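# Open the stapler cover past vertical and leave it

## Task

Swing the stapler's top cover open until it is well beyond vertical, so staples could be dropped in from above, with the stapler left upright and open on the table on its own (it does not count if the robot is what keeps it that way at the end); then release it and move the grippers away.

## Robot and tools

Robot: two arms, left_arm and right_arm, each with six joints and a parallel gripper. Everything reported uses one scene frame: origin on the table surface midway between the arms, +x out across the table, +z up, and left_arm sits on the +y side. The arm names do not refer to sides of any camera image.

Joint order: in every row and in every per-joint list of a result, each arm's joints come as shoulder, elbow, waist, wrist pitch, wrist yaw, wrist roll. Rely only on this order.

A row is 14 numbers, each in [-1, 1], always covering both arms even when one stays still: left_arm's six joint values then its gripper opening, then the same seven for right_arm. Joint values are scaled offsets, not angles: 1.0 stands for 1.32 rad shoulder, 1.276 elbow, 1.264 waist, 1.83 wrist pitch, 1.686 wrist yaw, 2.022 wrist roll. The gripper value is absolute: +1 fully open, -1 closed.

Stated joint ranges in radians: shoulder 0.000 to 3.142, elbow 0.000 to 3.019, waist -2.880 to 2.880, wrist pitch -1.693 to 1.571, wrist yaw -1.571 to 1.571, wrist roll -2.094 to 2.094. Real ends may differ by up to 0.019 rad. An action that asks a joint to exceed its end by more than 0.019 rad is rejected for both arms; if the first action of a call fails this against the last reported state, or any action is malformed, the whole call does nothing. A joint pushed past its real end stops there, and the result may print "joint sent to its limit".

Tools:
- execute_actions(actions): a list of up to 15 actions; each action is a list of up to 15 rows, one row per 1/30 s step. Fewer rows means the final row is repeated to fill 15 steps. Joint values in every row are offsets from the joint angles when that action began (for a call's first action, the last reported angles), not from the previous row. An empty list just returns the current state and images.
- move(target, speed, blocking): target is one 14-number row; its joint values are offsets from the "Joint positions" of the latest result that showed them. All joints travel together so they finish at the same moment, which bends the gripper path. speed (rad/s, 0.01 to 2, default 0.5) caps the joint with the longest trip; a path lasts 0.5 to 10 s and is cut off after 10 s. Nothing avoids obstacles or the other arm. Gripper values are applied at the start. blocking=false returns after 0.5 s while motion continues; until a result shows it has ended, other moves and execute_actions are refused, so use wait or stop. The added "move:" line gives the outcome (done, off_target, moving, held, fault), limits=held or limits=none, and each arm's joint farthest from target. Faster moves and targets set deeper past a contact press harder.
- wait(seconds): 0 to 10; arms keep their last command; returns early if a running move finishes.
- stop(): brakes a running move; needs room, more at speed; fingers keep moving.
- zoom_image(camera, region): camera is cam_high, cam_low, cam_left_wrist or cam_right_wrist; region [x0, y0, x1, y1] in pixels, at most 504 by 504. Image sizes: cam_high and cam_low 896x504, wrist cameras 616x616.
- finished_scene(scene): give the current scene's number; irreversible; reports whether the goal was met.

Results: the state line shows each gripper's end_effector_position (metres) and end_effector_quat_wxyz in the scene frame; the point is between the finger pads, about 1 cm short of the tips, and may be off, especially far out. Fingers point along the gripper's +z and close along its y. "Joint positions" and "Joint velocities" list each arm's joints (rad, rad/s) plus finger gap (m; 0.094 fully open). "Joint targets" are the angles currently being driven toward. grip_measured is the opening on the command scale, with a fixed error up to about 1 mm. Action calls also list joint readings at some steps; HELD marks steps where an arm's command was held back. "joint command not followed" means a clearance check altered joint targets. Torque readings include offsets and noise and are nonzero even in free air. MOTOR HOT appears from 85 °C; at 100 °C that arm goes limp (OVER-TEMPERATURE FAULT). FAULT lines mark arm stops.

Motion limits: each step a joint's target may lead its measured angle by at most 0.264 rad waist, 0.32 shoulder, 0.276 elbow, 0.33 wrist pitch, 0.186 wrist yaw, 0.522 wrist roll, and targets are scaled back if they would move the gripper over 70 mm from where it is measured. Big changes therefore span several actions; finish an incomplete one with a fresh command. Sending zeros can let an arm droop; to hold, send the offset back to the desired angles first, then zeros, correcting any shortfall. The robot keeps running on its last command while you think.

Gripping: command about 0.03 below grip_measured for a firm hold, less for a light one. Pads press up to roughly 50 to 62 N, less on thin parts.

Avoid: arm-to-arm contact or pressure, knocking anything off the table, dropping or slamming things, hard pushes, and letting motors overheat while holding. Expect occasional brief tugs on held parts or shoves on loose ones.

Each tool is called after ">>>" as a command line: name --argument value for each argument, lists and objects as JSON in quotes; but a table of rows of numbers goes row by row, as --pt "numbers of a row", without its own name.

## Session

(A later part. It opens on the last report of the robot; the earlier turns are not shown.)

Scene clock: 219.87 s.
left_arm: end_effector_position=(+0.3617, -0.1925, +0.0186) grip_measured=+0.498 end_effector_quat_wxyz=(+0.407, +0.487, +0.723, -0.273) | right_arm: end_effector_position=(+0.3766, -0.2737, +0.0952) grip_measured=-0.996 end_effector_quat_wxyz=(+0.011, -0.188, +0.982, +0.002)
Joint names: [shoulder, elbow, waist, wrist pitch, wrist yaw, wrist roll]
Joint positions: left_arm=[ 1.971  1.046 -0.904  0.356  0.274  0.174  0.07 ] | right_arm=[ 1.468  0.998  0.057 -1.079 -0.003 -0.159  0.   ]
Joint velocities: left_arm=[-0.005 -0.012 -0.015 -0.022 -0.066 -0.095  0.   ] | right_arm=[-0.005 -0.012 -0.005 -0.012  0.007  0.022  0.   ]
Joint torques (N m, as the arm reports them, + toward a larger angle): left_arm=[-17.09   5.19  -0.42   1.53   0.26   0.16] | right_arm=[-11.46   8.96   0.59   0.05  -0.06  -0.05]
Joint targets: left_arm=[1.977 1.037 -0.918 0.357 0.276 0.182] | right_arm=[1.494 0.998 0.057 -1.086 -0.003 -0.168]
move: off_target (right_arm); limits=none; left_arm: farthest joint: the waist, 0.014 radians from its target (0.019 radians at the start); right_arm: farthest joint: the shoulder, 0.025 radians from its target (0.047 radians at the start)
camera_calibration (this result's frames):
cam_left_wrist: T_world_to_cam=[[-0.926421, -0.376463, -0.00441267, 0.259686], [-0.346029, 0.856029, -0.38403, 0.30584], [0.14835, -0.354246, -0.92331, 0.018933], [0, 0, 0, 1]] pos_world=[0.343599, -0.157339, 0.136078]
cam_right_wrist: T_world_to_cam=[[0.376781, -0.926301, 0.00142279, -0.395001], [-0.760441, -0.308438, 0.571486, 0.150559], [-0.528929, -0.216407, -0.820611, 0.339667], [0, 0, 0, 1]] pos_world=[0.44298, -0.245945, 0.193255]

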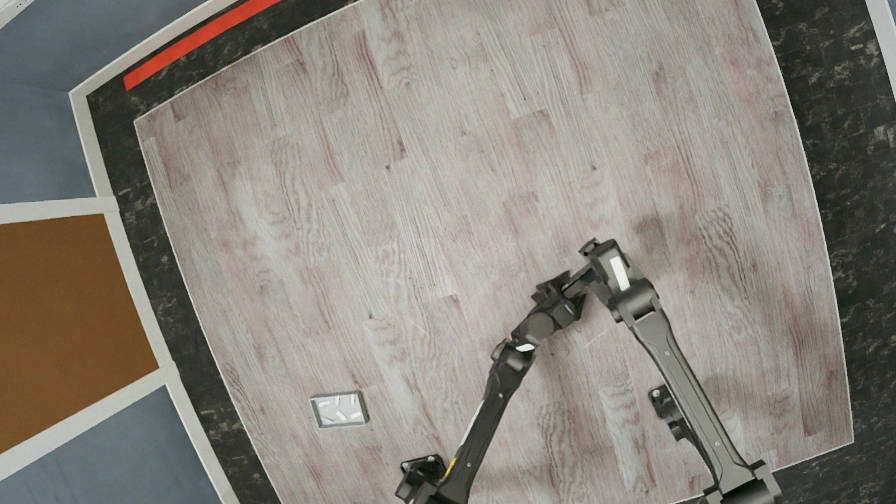

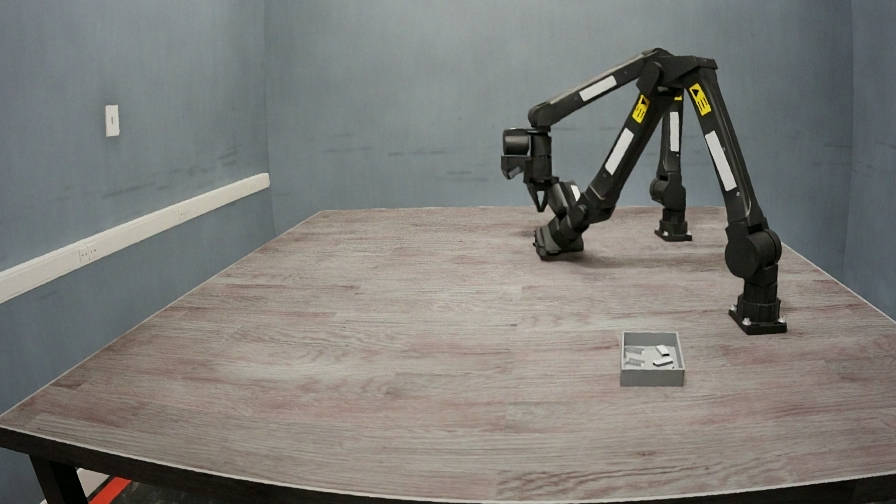

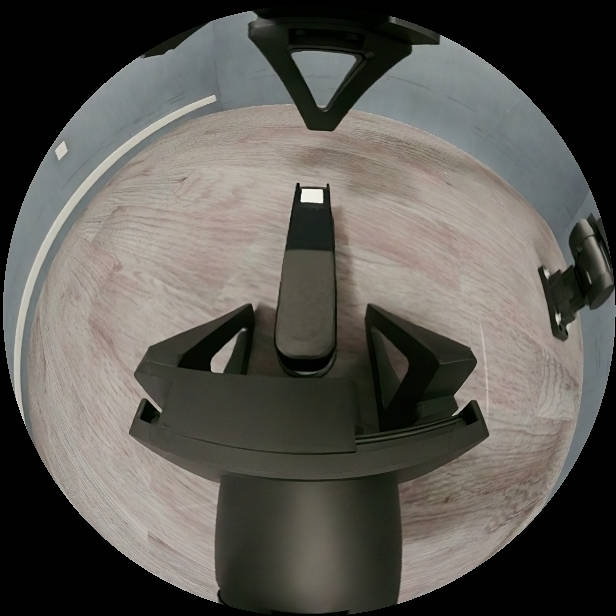

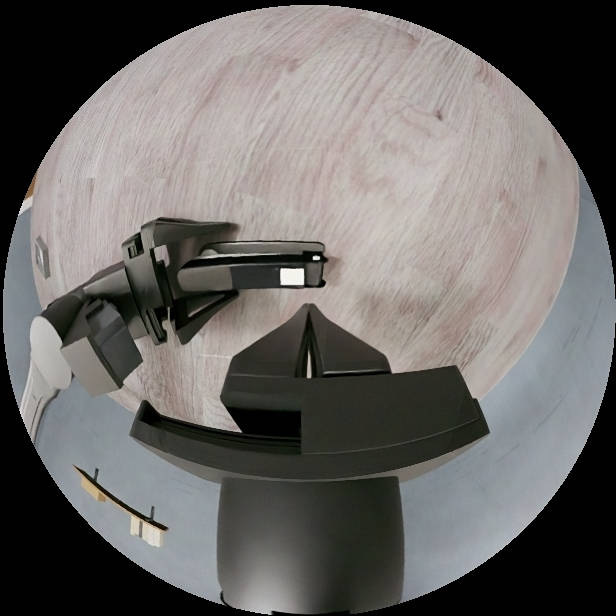

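>>> move --target '[0.0136, 0, 0, 0, 0, 0, 0.5, 0, 0, 0, 0, 0, 0, -1]' --speed 0.05

>>> zoom_image --camera "cam_right_wrist" --region '[110, 200, 350, 350]'

Scene clock: 223.63 s.
left_arm: end_effector_position=(+0.3617, -0.1925, +0.0184) grip_measured=+0.498 end_effector_quat_wxyz=(+0.407, +0.487, +0.723, -0.273) | right_arm: end_effector_position=(+0.3766, -0.2737, +0.0952) grip_measured=-0.996 end_effector_quat_wxyz=(+0.011, -0.188, +0.982, +0.002)
Joint names: [shoulder, elbow, waist, wrist pitch, wrist yaw, wrist roll]
Joint positions: left_arm=[ 1.971  1.046 -0.904  0.356  0.274  0.174  0.07 ] | right_arm=[ 1.468  0.998  0.057 -1.079 -0.003 -0.16   0.   ]
Joint velocities: left_arm=[ 0.015 -0.002  0.005 -0.032 -0.007  0.022  0.001] | right_arm=[ 0.005 -0.012 -0.005  0.007  0.037 -0.051 -0.   ]
Joint torques (N m, as the arm reports them, + toward a larger angle): left_arm=[-16.14   5.85   0.54   1.47   0.13   0.08] | right_arm=[-13.67   8.94   0.67   0.34  -0.07   0.04]
Joint targets: left_arm=[1.989 1.046 -0.904 0.356 0.274 0.174] | right_arm=[1.468 0.998 0.057 -1.079 -0.003 -0.159]
move: done; limits=none; left_arm: farthest joint: the shoulder, 0.018 radians from its target (0.018 radians at the start); right_arm: farthest joint: the wrist roll, 0.001 radians from its target (0.001 radians at the start)
camera_calibration (this result's frames):
cam_left_wrist: T_world_to_cam=[[-0.926422, -0.376462, -0.00429129, 0.259669], [-0.346124, 0.85614, -0.383696, 0.305758], [0.148121, -0.353979, -0.92345, 0.0188596], [0, 0, 0, 1]] pos_world=[0.3436, -0.15734, 0.135848]
cam_right_wrist: T_world_to_cam=[[0.377487, -0.926014, 0.00143958, -0.39519], [-0.760209, -0.309009, 0.571486, 0.150315], [-0.528759, -0.216823, -0.82061, 0.33949], [0, 0, 0, 1]] pos_world=[0.442958, -0.245893, 0.193255]

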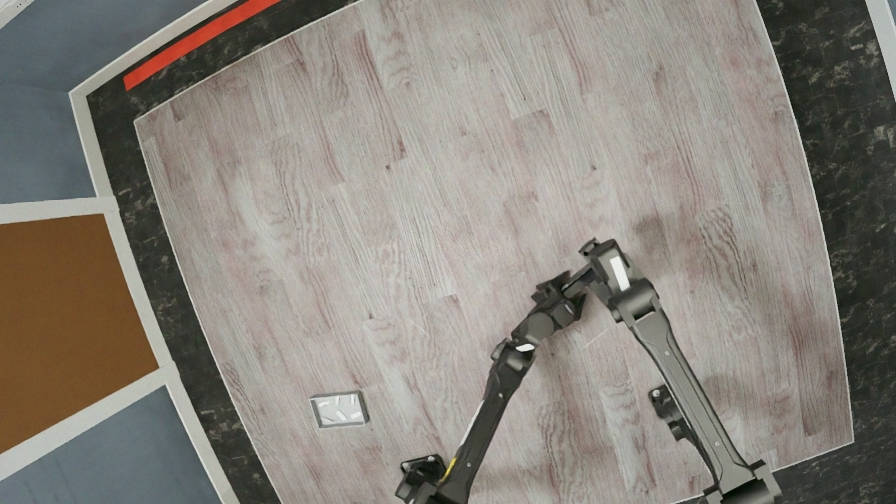

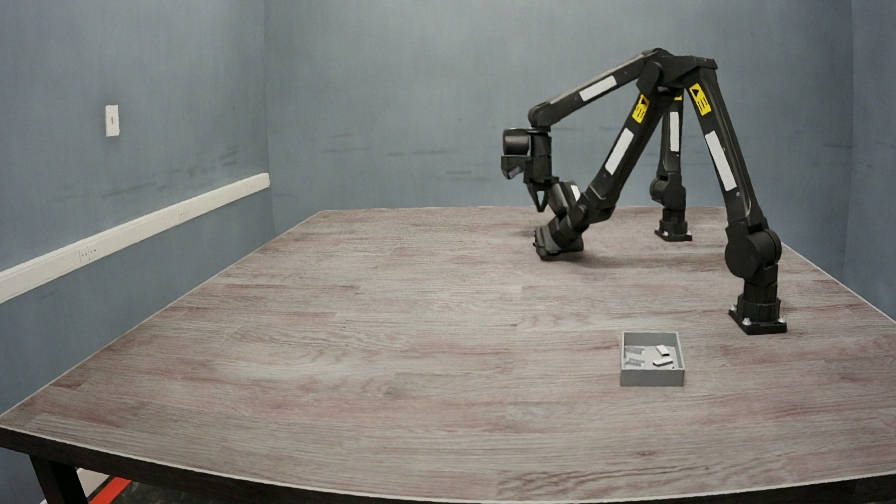

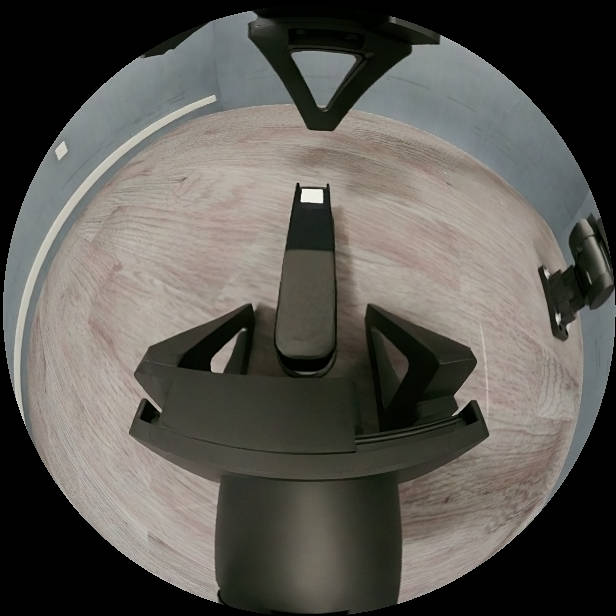

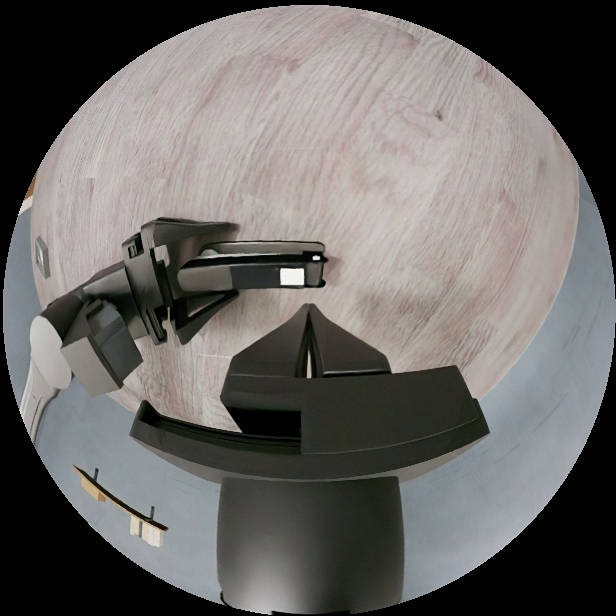

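Region (110, 200, 350, 350) of cam_right_wrist's 616x616 image, scaled by 2.100, with more detail than that image has; it fills the top 315 rows of this view, and the rest is white.

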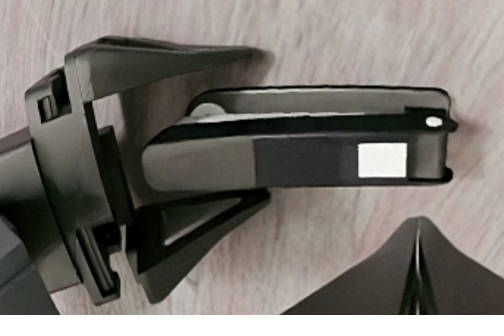

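>>> move --target '[0, 0, 0, -0.0208, 0, 0, 0.5, 0, 0, 0, 0, 0, 0, -1]' --speed 0.08

Scene clock: 228.30 s.
left_arm: end_effector_position=(+0.3611, -0.1917, +0.0176) grip_measured=+0.498 end_effector_quat_wxyz=(+0.404, +0.487, +0.725, -0.272) | right_arm: end_effector_position=(+0.3766, -0.2737, +0.0952) grip_measured=-0.996 end_effector_quat_wxyz=(+0.011, -0.188, +0.982, +0.002)
Joint names: [shoulder, elbow, waist, wrist pitch, wrist yaw, wrist roll]
Joint positions: left_arm=[ 1.969  1.046 -0.904  0.347  0.274  0.174  0.07 ] | right_arm=[ 1.468  0.998  0.057 -1.079 -0.003 -0.16   0.   ]
Joint velocities: left_arm=[-0.005  0.002 -0.005 -0.012  0.037  0.022  0.001] | right_arm=[-0.005 -0.002  0.005  0.002  0.051 -0.037  0.   ]
Joint torques (N m, as the arm reports them, + toward a larger angle): left_arm=[-17.59   5.89   0.37   0.48   0.14   0.08] | right_arm=[-13.71   8.96   0.64   0.35  -0.06   0.03]
Joint targets: left_arm=[1.971 1.046 -0.904 0.318 0.274 0.174] | right_arm=[1.468 0.998 0.057 -1.079 -0.003 -0.160]
move: off_target (left_arm); limits=none; left_arm: farthest joint: the wrist pitch, 0.029 radians from its target (0.038 radians at the start); right_arm: farthest joint: the waist, 0.000 radians from its target (0.000 radians at the start)
camera_calibration (this result's frames):
cam_left_wrist: T_world_to_cam=[[-0.926512, -0.376258, -0.00230958, 0.259394], [-0.347636, 0.858348, -0.377344, 0.305466], [0.143961, -0.348811, -0.92607, 0.0210266], [0, 0, 0, 1]] pos_world=[0.343495, -0.157262, 0.135337]
cam_right_wrist: T_world_to_cam=[[0.377487, -0.926014, 0.00143958, -0.39519], [-0.760209, -0.309009, 0.571486, 0.150315], [-0.528759, -0.216823, -0.82061, 0.33949], [0, 0, 0, 1]] pos_world=[0.442958, -0.245893, 0.193255]

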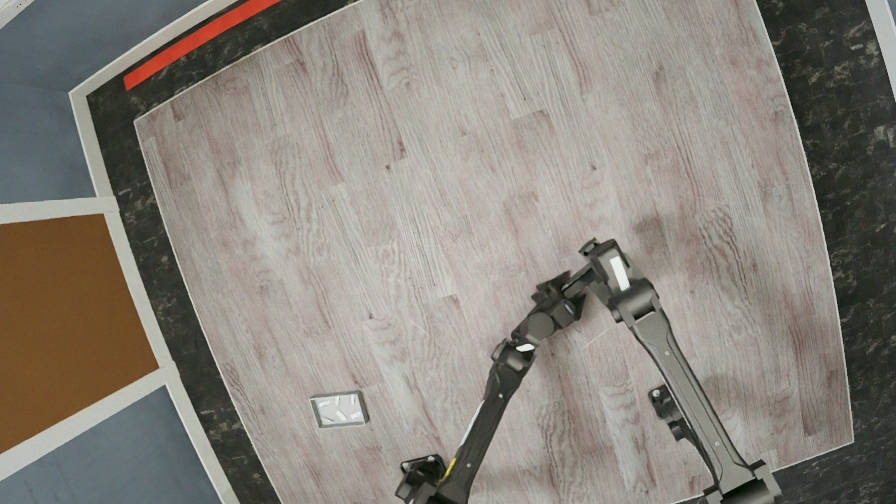

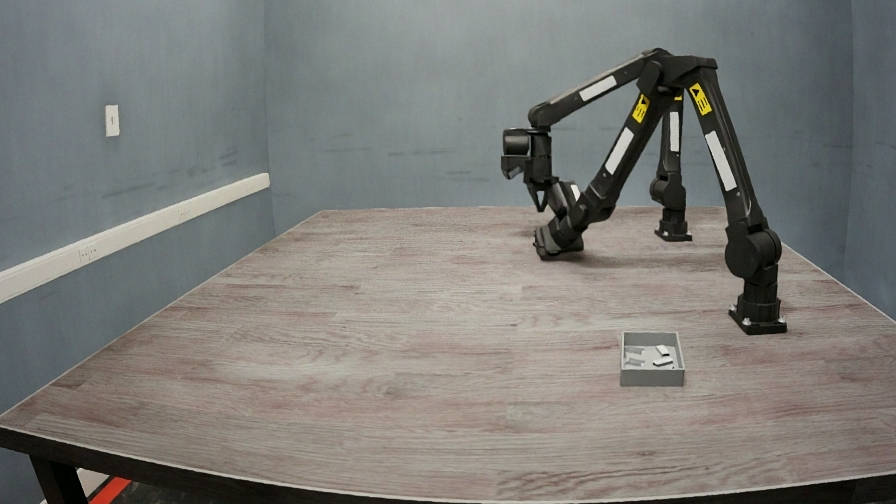

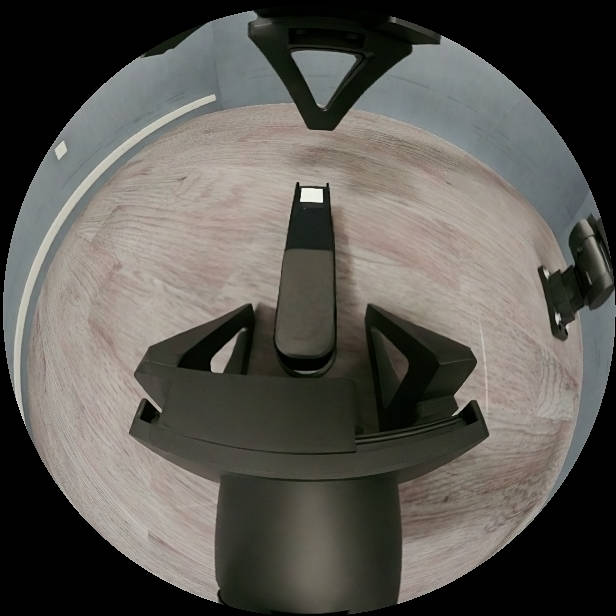

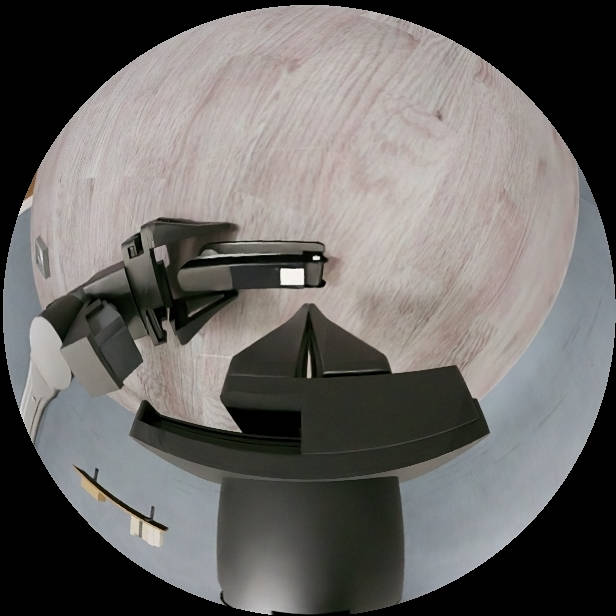

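>>> move --target '[0, 0, 0, -0.008, 0, 0, -0.36, 0, 0, 0, 0, 0, 0, -1]' --speed 0.08

Scene clock: 230.47 s.
left_arm: end_effector_position=(+0.3613, -0.1916, +0.0178) grip_measured=-0.282 end_effector_quat_wxyz=(+0.405, +0.487, +0.725, -0.272) | right_arm: end_effector_position=(+0.3766, -0.2737, +0.0952) grip_measured=-0.996 end_effector_quat_wxyz=(+0.011, -0.188, +0.982, +0.002)
Joint names: [shoulder, elbow, waist, wrist pitch, wrist yaw, wrist roll]
Joint positions: left_arm=[ 1.969  1.046 -0.904  0.347  0.273  0.174  0.034] | right_arm=[ 1.468  0.998  0.057 -1.079 -0.003 -0.16   0.   ]
Joint velocities: left_arm=[-0.005  0.002 -0.005 -0.022 -0.022 -0.051  0.001] | right_arm=[ 0.015 -0.007 -0.005  0.017 -0.066  0.022 -0.   ]
Joint torques (N m, as the arm reports them, + toward a larger angle): left_arm=[-17.64   5.89   0.56   1.02   0.21   0.07] | right_arm=[-13.72   8.96   0.61   0.35  -0.06   0.03]
Joint targets: left_arm=[1.969 1.046 -0.904 0.332 0.274 0.174] | right_arm=[1.468 0.998 0.057 -1.079 -0.003 -0.160]
move: done; limits=none; left_arm: farthest joint: the wrist pitch, 0.014 radians from its target (0.014 radians at the start); right_arm: farthest joint: the waist, 0.000 radians from its target (0.000 radians at the start)
camera_calibration (this result's frames):
cam_left_wrist: T_world_to_cam=[[-0.926027, -0.377442, -0.00321975, 0.259281], [-0.348402, 0.857998, -0.377433, 0.30577], [0.145222, -0.348392, -0.926031, 0.0208344], [0, 0, 0, 1]] pos_world=[0.343606, -0.157228, 0.135536]
cam_right_wrist: T_world_to_cam=[[0.377487, -0.926014, 0.00143958, -0.39519], [-0.760209, -0.309009, 0.571486, 0.150315], [-0.528759, -0.216823, -0.82061, 0.33949], [0, 0, 0, 1]] pos_world=[0.442958, -0.245893, 0.193255]

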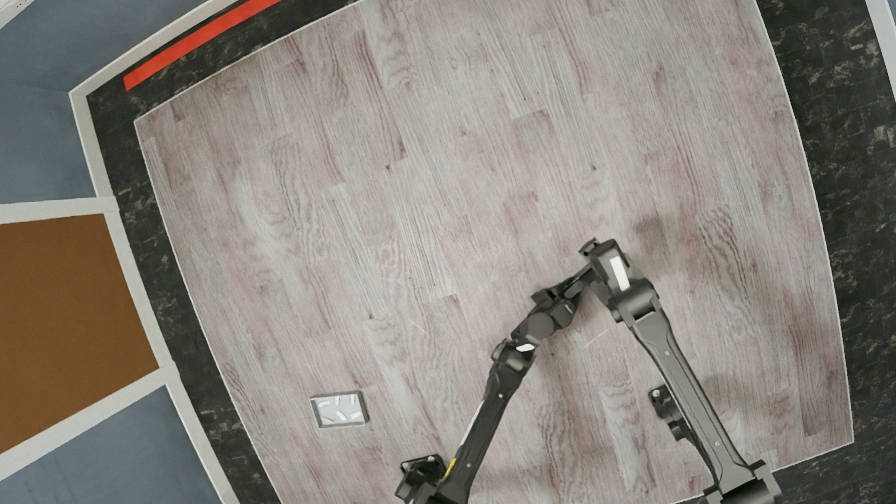

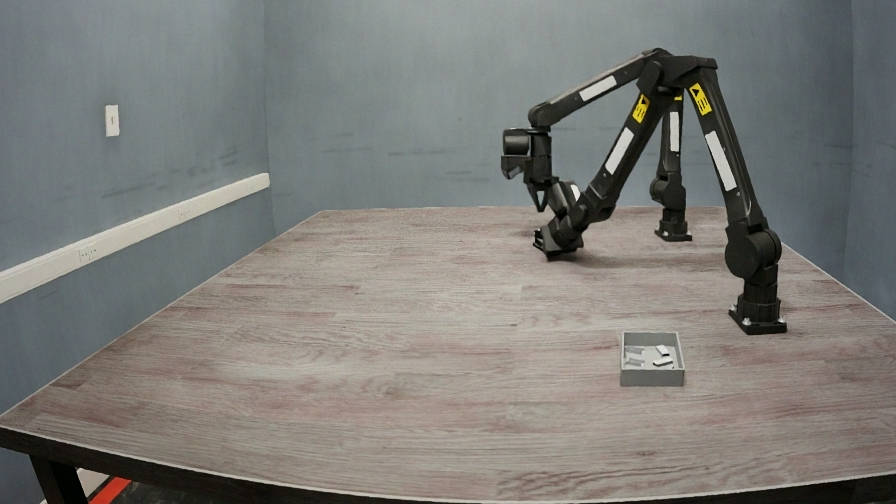

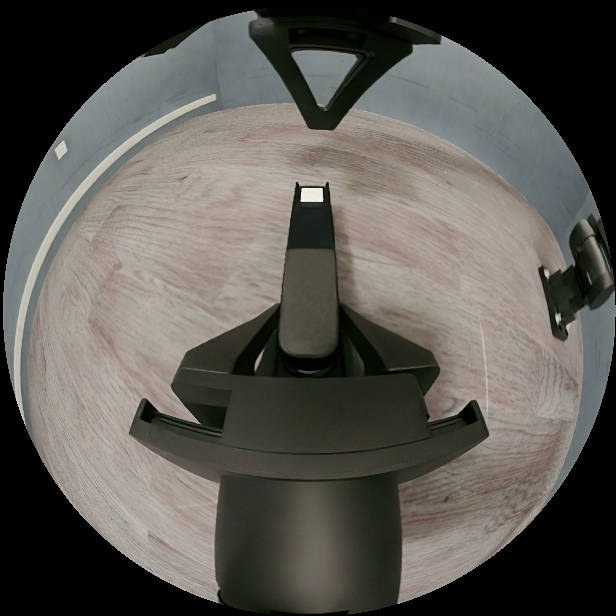

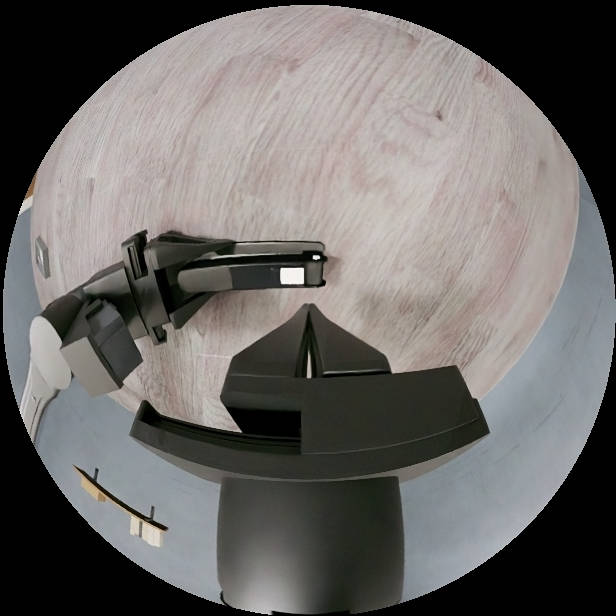

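>>> zoom_image --camera "cam_right_wrist" --region '[230, 220, 350, 320]'

>>> zoom_image --camera "cam_left_wrist" --region '[260, 100, 370, 260]'

Region (230, 220, 350, 320) of cam_right_wrist's 616x616 image, scaled by 4.200, with more detail than that image has.

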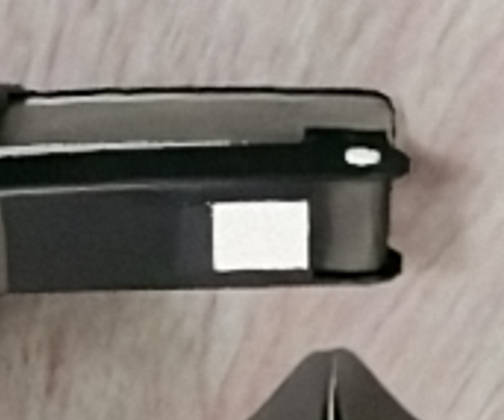

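Region (260, 100, 370, 260) of cam_left_wrist's 616x616 image, scaled by 3.150, with more detail than that image has; it fills the left 346 columns of this view, and the rest is white.

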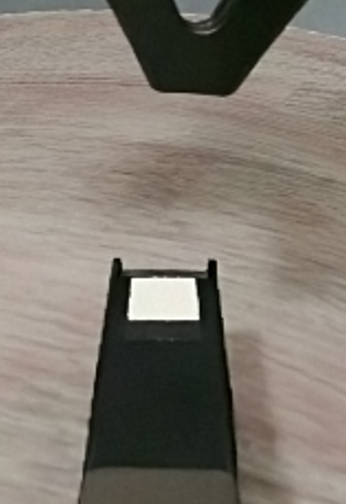

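>>> move --target '[0, 0, 0, -0.008, 0, 0, -0.33, 0.06, -0.038, 0, 0.056, 0, 0, -1]' --speed 0.25

Scene clock: 241.60 s.
left_arm: end_effector_position=(+0.3613, -0.1916, +0.0178) grip_measured=-0.282 end_effector_quat_wxyz=(+0.405, +0.487, +0.725, -0.272) | right_arm: end_effector_position=(+0.3762, -0.2738, +0.0574) grip_measured=-0.996 end_effector_quat_wxyz=(+0.004, -0.188, +0.982, +0.002)
Joint names: [shoulder, elbow, waist, wrist pitch, wrist yaw, wrist roll]
Joint positions: left_arm=[ 1.969  1.046 -0.904  0.347  0.273  0.174  0.034] | right_arm=[ 1.529  0.952  0.057 -0.985 -0.003 -0.16   0.   ]
Joint velocities: left_arm=[ 0.015 -0.017 -0.005 -0.002 -0.007  0.066 -0.   ] | right_arm=[-0.015 -0.012 -0.015 -0.002  0.007 -0.007 -0.   ]
Joint torques (N m, as the arm reports them, + toward a larger angle): left_arm=[-17.8    5.91   0.47   1.     0.12   0.07] | right_arm=[-12.6    8.16   0.65   0.69  -0.06   0.03]
Joint targets: left_arm=[1.969 1.046 -0.904 0.332 0.273 0.174] | right_arm=[1.547 0.949 0.057 -0.976 -0.003 -0.160]
move: done; limits=none; left_arm: farthest joint: the wrist pitch, 0.014 radians from its target (0.014 radians at the start); right_arm: farthest joint: the shoulder, 0.018 radians from its target (0.079 radians at the start)
camera_calibration (this result's frames):
cam_left_wrist: T_world_to_cam=[[-0.926027, -0.377442, -0.00321975, 0.259281], [-0.348402, 0.857998, -0.377433, 0.30577], [0.145222, -0.348392, -0.926031, 0.0208344], [0, 0, 0, 1]] pos_world=[0.343606, -0.157228, 0.135536]
cam_right_wrist: T_world_to_cam=[[0.377491, -0.926013, -0.00085542, -0.394933], [-0.752474, -0.307286, 0.582545, 0.168521], [-0.539707, -0.219262, -0.812798, 0.3112], [0, 0, 0, 1]] pos_world=[0.443848, -0.245695, 0.154434]

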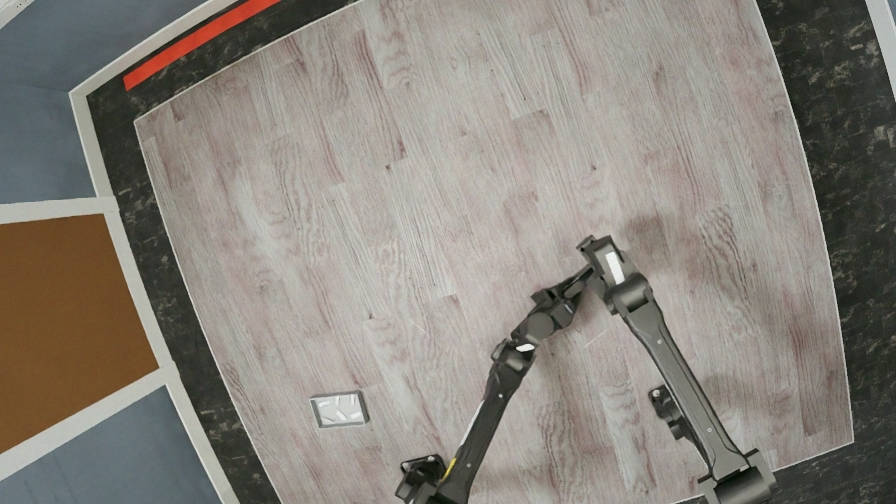

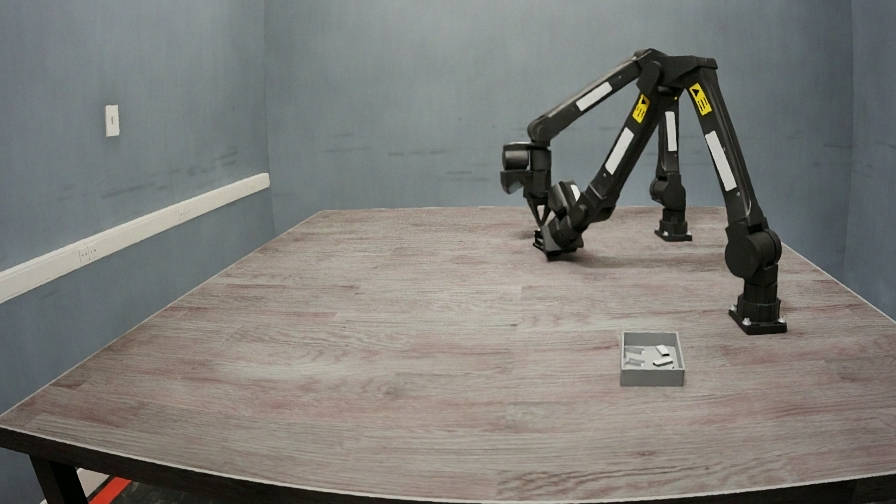

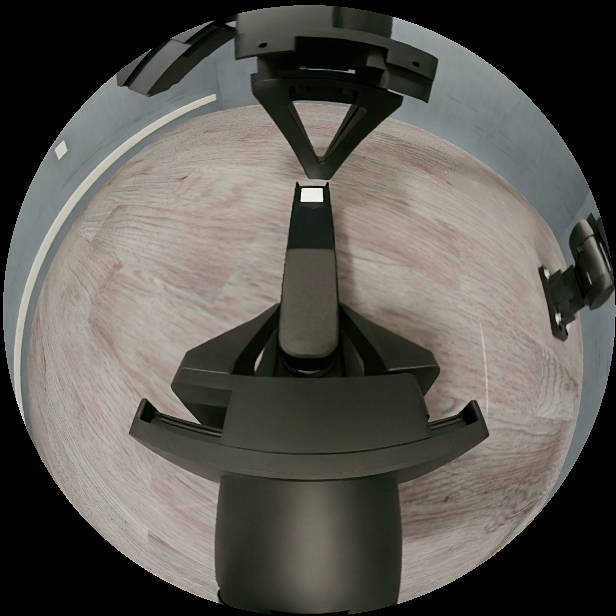

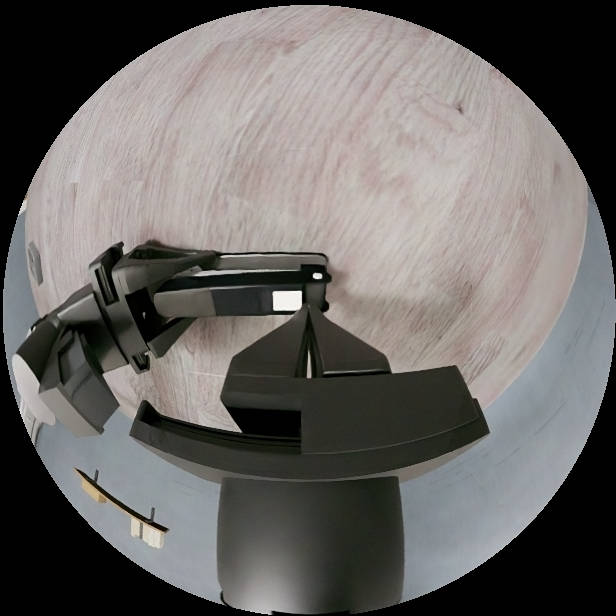

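>>> zoom_image --camera "cam_right_wrist" --region '[240, 240, 350, 330]'

>>> zoom_image --camera "cam_left_wrist" --region '[260, 130, 370, 240]'

Region (240, 240, 350, 330) of cam_right_wrist's 616x616 image, scaled by 4.582, with more detail than that image has; it fills the top 412 rows of this view, and the rest is white.

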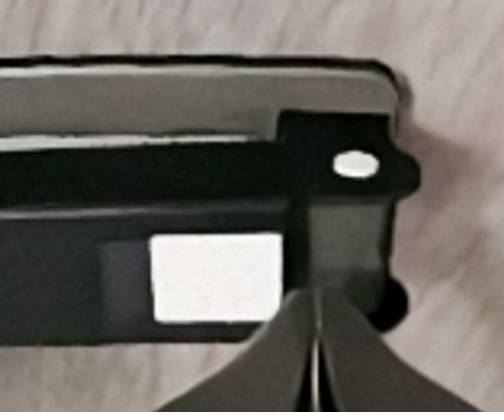

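Region (260, 130, 370, 240) of cam_left_wrist's 616x616 image, scaled by 4.582, with more detail than that image has.

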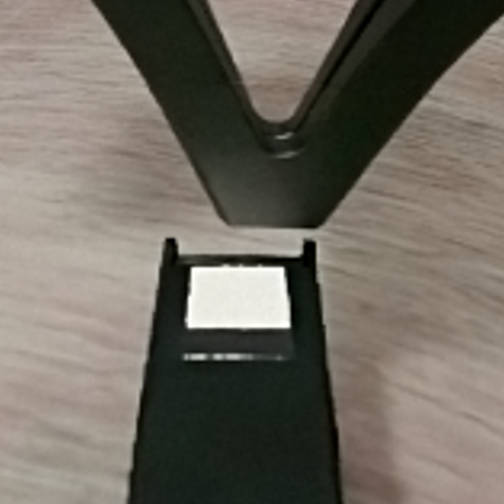

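>>> move --target '[0, 0, 0, -0.008, 0, 0, -0.33, 0, 0, 0, 0.0165, 0, 0, -1]' --speed 0.1

>>> move --target '[0, 0, 0, -0.008, 0, 0, -0.33, 0.026, 0, 0, 0.005, 0, 0, -1]' --speed 0.08

>>> zoom_image --camera "cam_left_wrist" --region '[260, 130, 370, 240]'

>>> zoom_image --camera "cam_right_wrist" --region '[240, 240, 350, 330]'

Scene clock: 253.87 s.
left_arm: end_effector_position=(+0.3613, -0.1916, +0.0178) grip_measured=-0.282 end_effector_quat_wxyz=(+0.405, +0.487, +0.725, -0.272) | right_arm: end_effector_position=(+0.3812, -0.2726, +0.0575) grip_measured=-0.996 end_effector_quat_wxyz=(+0.014, -0.188, +0.982, +0.002)
Joint names: [shoulder, elbow, waist, wrist pitch, wrist yaw, wrist roll]
Joint positions: left_arm=[ 1.969  1.046 -0.904  0.347  0.273  0.174  0.034] | right_arm=[ 1.529  0.952  0.057 -0.964 -0.003 -0.16   0.   ]
Joint velocities: left_arm=[-0.015 -0.002 -0.005  0.002 -0.022 -0.037  0.   ] | right_arm=[ 0.005  0.007 -0.005 -0.007 -0.037 -0.081  0.001]
Joint torques (N m, as the arm reports them, + toward a larger angle): left_arm=[-17.67   5.95   0.48   1.01   0.13   0.08] | right_arm=[-14.23   8.46   0.65   0.71  -0.07   0.03]
Joint targets: left_arm=[1.969 1.046 -0.904 0.332 0.273 0.174] | right_arm=[1.529 0.952 0.057 -0.955 -0.003 -0.160]
move: done; limits=none; left_arm: farthest joint: the wrist pitch, 0.014 radians from its target (0.014 radians at the start); right_arm: farthest joint: the wrist pitch, 0.010 radians from its target (0.030 radians at the start)
camera_calibration (this result's frames):
cam_left_wrist: T_world_to_cam=[[-0.926027, -0.377442, -0.00321975, 0.259281], [-0.348402, 0.857998, -0.377433, 0.30577], [0.145222, -0.348392, -0.926031, 0.0208344], [0, 0, 0, 1]] pos_world=[0.343606, -0.157228, 0.135536]
cam_right_wrist: T_world_to_cam=[[0.377473, -0.926017, 0.00265076, -0.395991], [-0.764231, -0.309905, 0.565606, 0.177343], [-0.522939, -0.215527, -0.824671, 0.309546], [0, 0, 0, 1]] pos_world=[0.446881, -0.245019, 0.156017]

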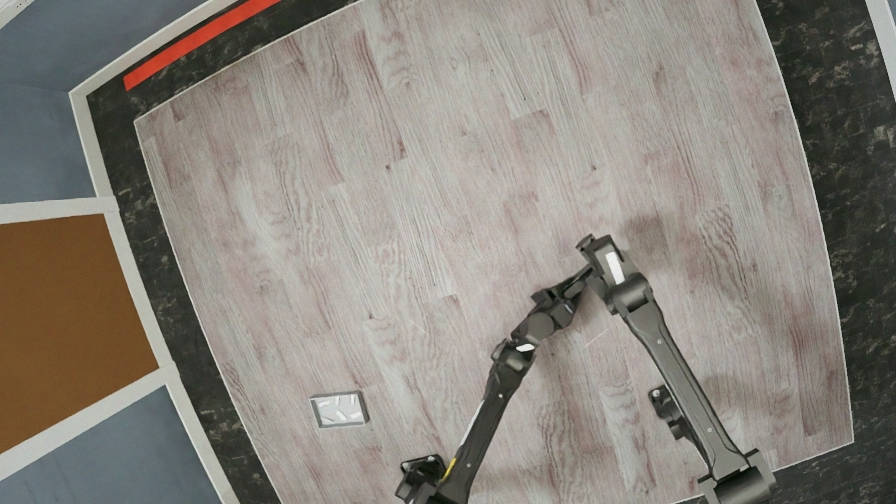

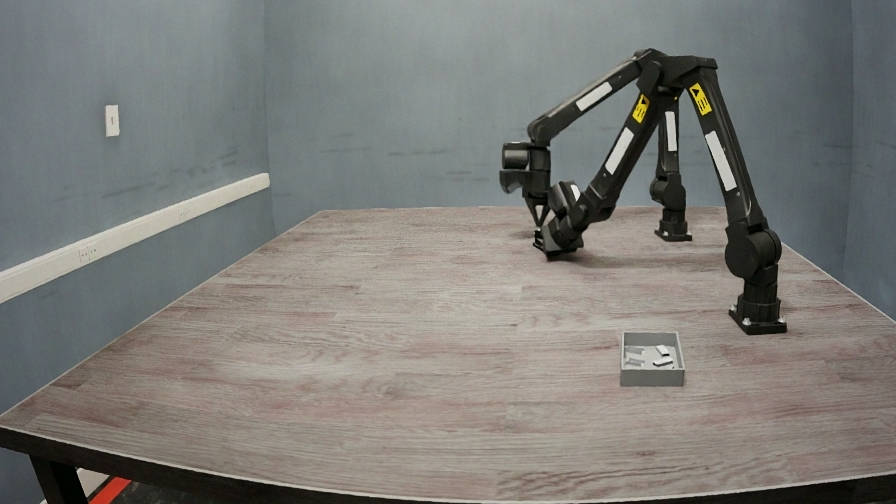

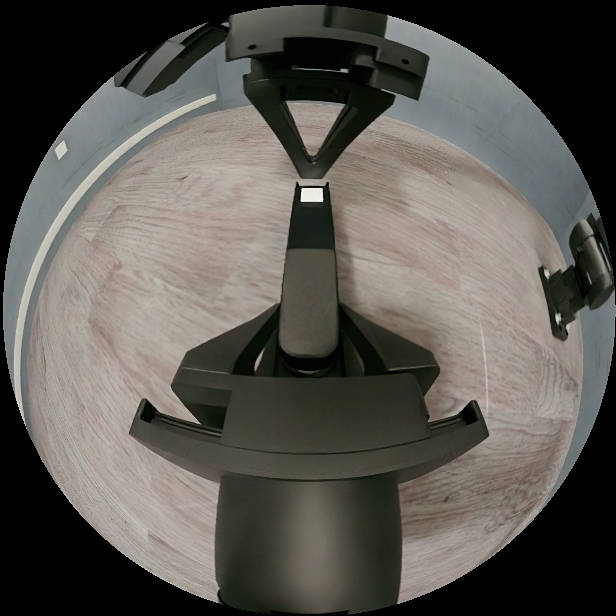

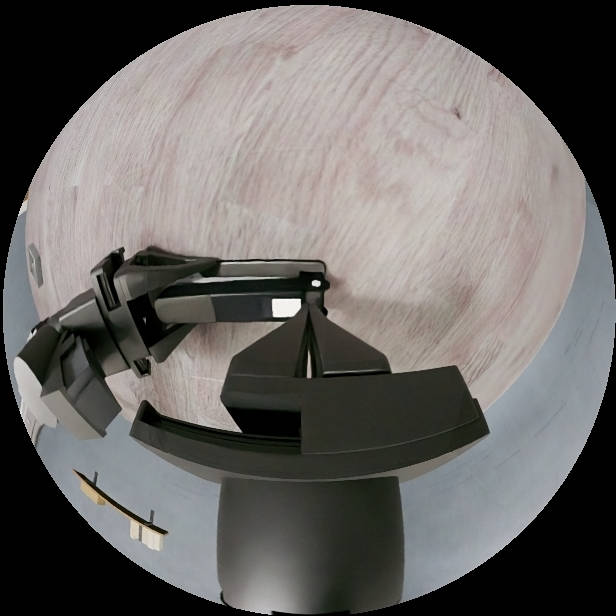

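Scene clock: 254.70 s.
left_arm: end_effector_position=(+0.3613, -0.1916, +0.0178) grip_measured=-0.282 end_effector_quat_wxyz=(+0.405, +0.487, +0.725, -0.272) | right_arm: end_effector_position=(+0.3809, -0.2727, +0.0556) grip_measured=-0.996 end_effector_quat_wxyz=(+0.012, -0.188, +0.982, +0.002)
Joint names: [shoulder, elbow, waist, wrist pitch, wrist yaw, wrist roll]
Joint positions: left_arm=[ 1.969  1.046 -0.904  0.347  0.273  0.174  0.034] | right_arm=[ 1.534  0.952  0.057 -0.964 -0.003 -0.16   0.   ]
Joint velocities: left_arm=[-0.015  0.002  0.005  0.022 -0.007  0.051  0.001] | right_arm=[ 0.005  0.007  0.005 -0.007  0.022  0.037  0.   ]
Joint torques (N m, as the arm reports them, + toward a larger angle): left_arm=[-17.82   5.9    0.49   1.05   0.14   0.07] | right_arm=[-11.72   8.41   0.62   0.69  -0.06   0.03]
Joint targets: left_arm=[1.969 1.046 -0.904 0.332 0.273 0.174] | right_arm=[1.564 0.952 0.057 -0.955 -0.003 -0.160]
move: off_target (right_arm); limits=none; left_arm: farthest joint: the wrist pitch, 0.014 radians from its target (0.014 radians at the start); right_arm: farthest joint: the shoulder, 0.029 radians from its target (0.034 radians at the start)
camera_calibration (this result's frames):
cam_left_wrist: T_world_to_cam=[[-0.926027, -0.377442, -0.00321975, 0.259281], [-0.348402, 0.857998, -0.377433, 0.30577], [0.145222, -0.348392, -0.926031, 0.0208344], [0, 0, 0, 1]] pos_world=[0.343606, -0.157228, 0.135536]
cam_right_wrist: T_world_to_cam=[[0.377484, -0.926014, 0.00182207, -0.395882], [-0.761483, -0.309293, 0.569633, 0.177004], [-0.526924, -0.216415, -0.821897, 0.308913], [0, 0, 0, 1]] pos_world=[0.446998, -0.244993, 0.153788]

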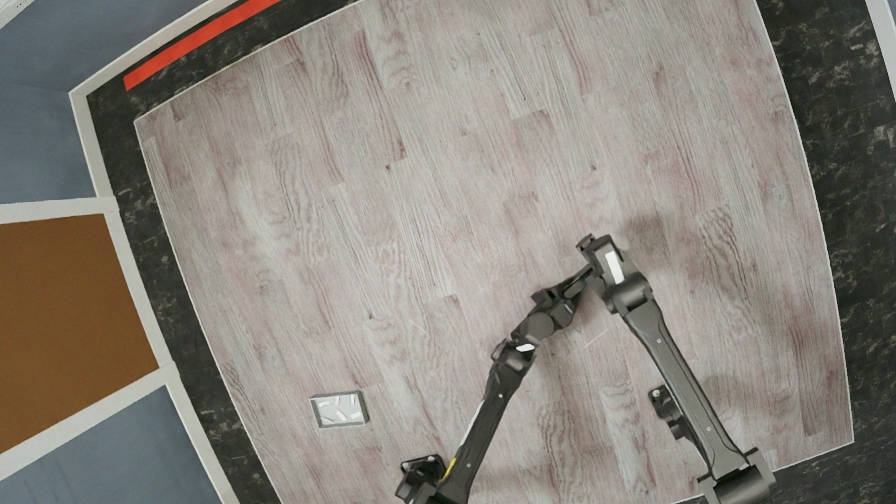

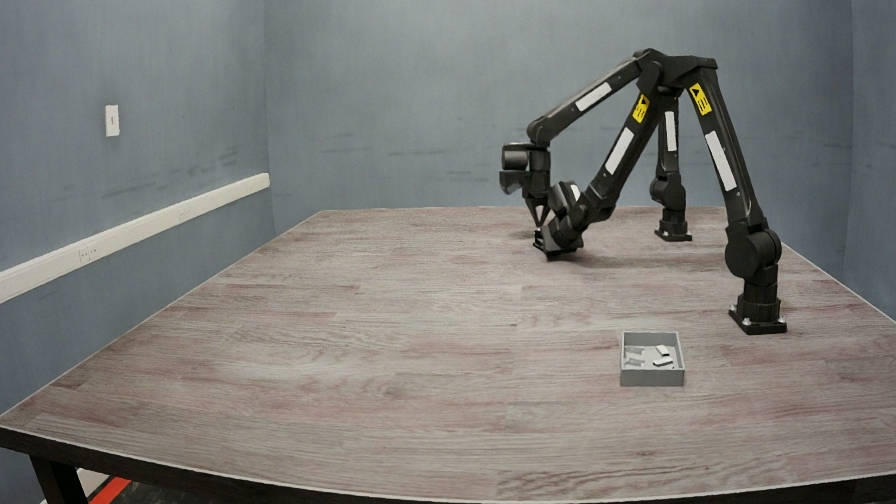

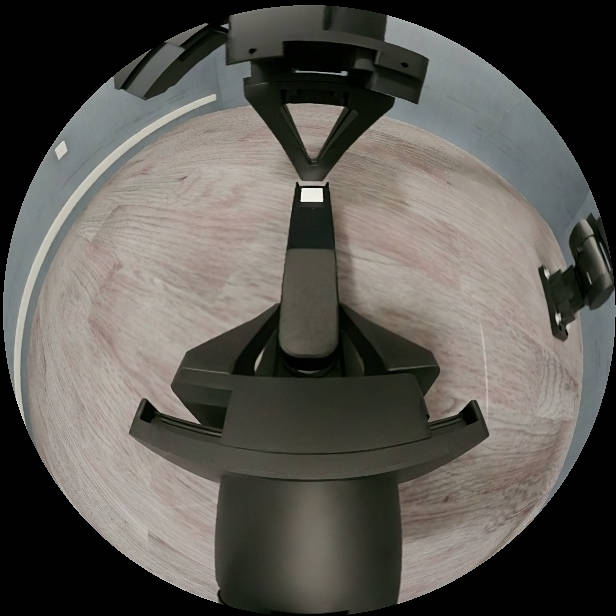

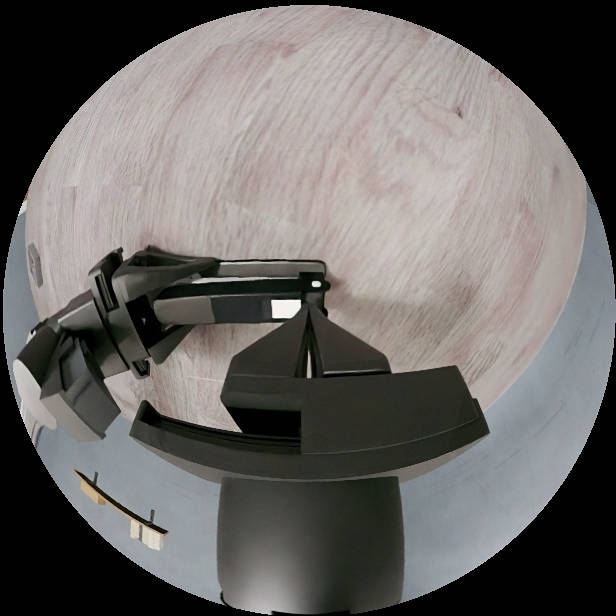

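Region (260, 130, 370, 240) of cam_left_wrist's 616x616 image, scaled by 4.582, with more detail than that image has.

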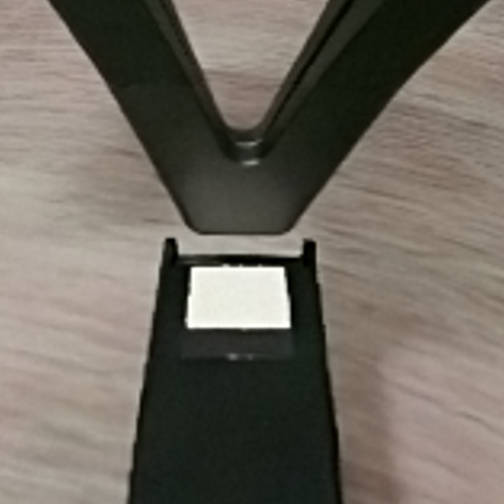

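Region (240, 240, 350, 330) of cam_right_wrist's 616x616 image, scaled by 4.582, with more detail than that image has; it fills the top 412 rows of this view, and the rest is white.

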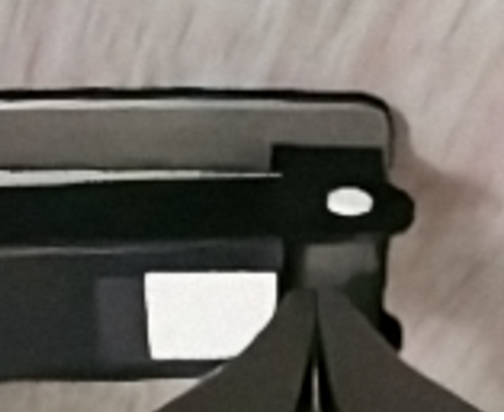

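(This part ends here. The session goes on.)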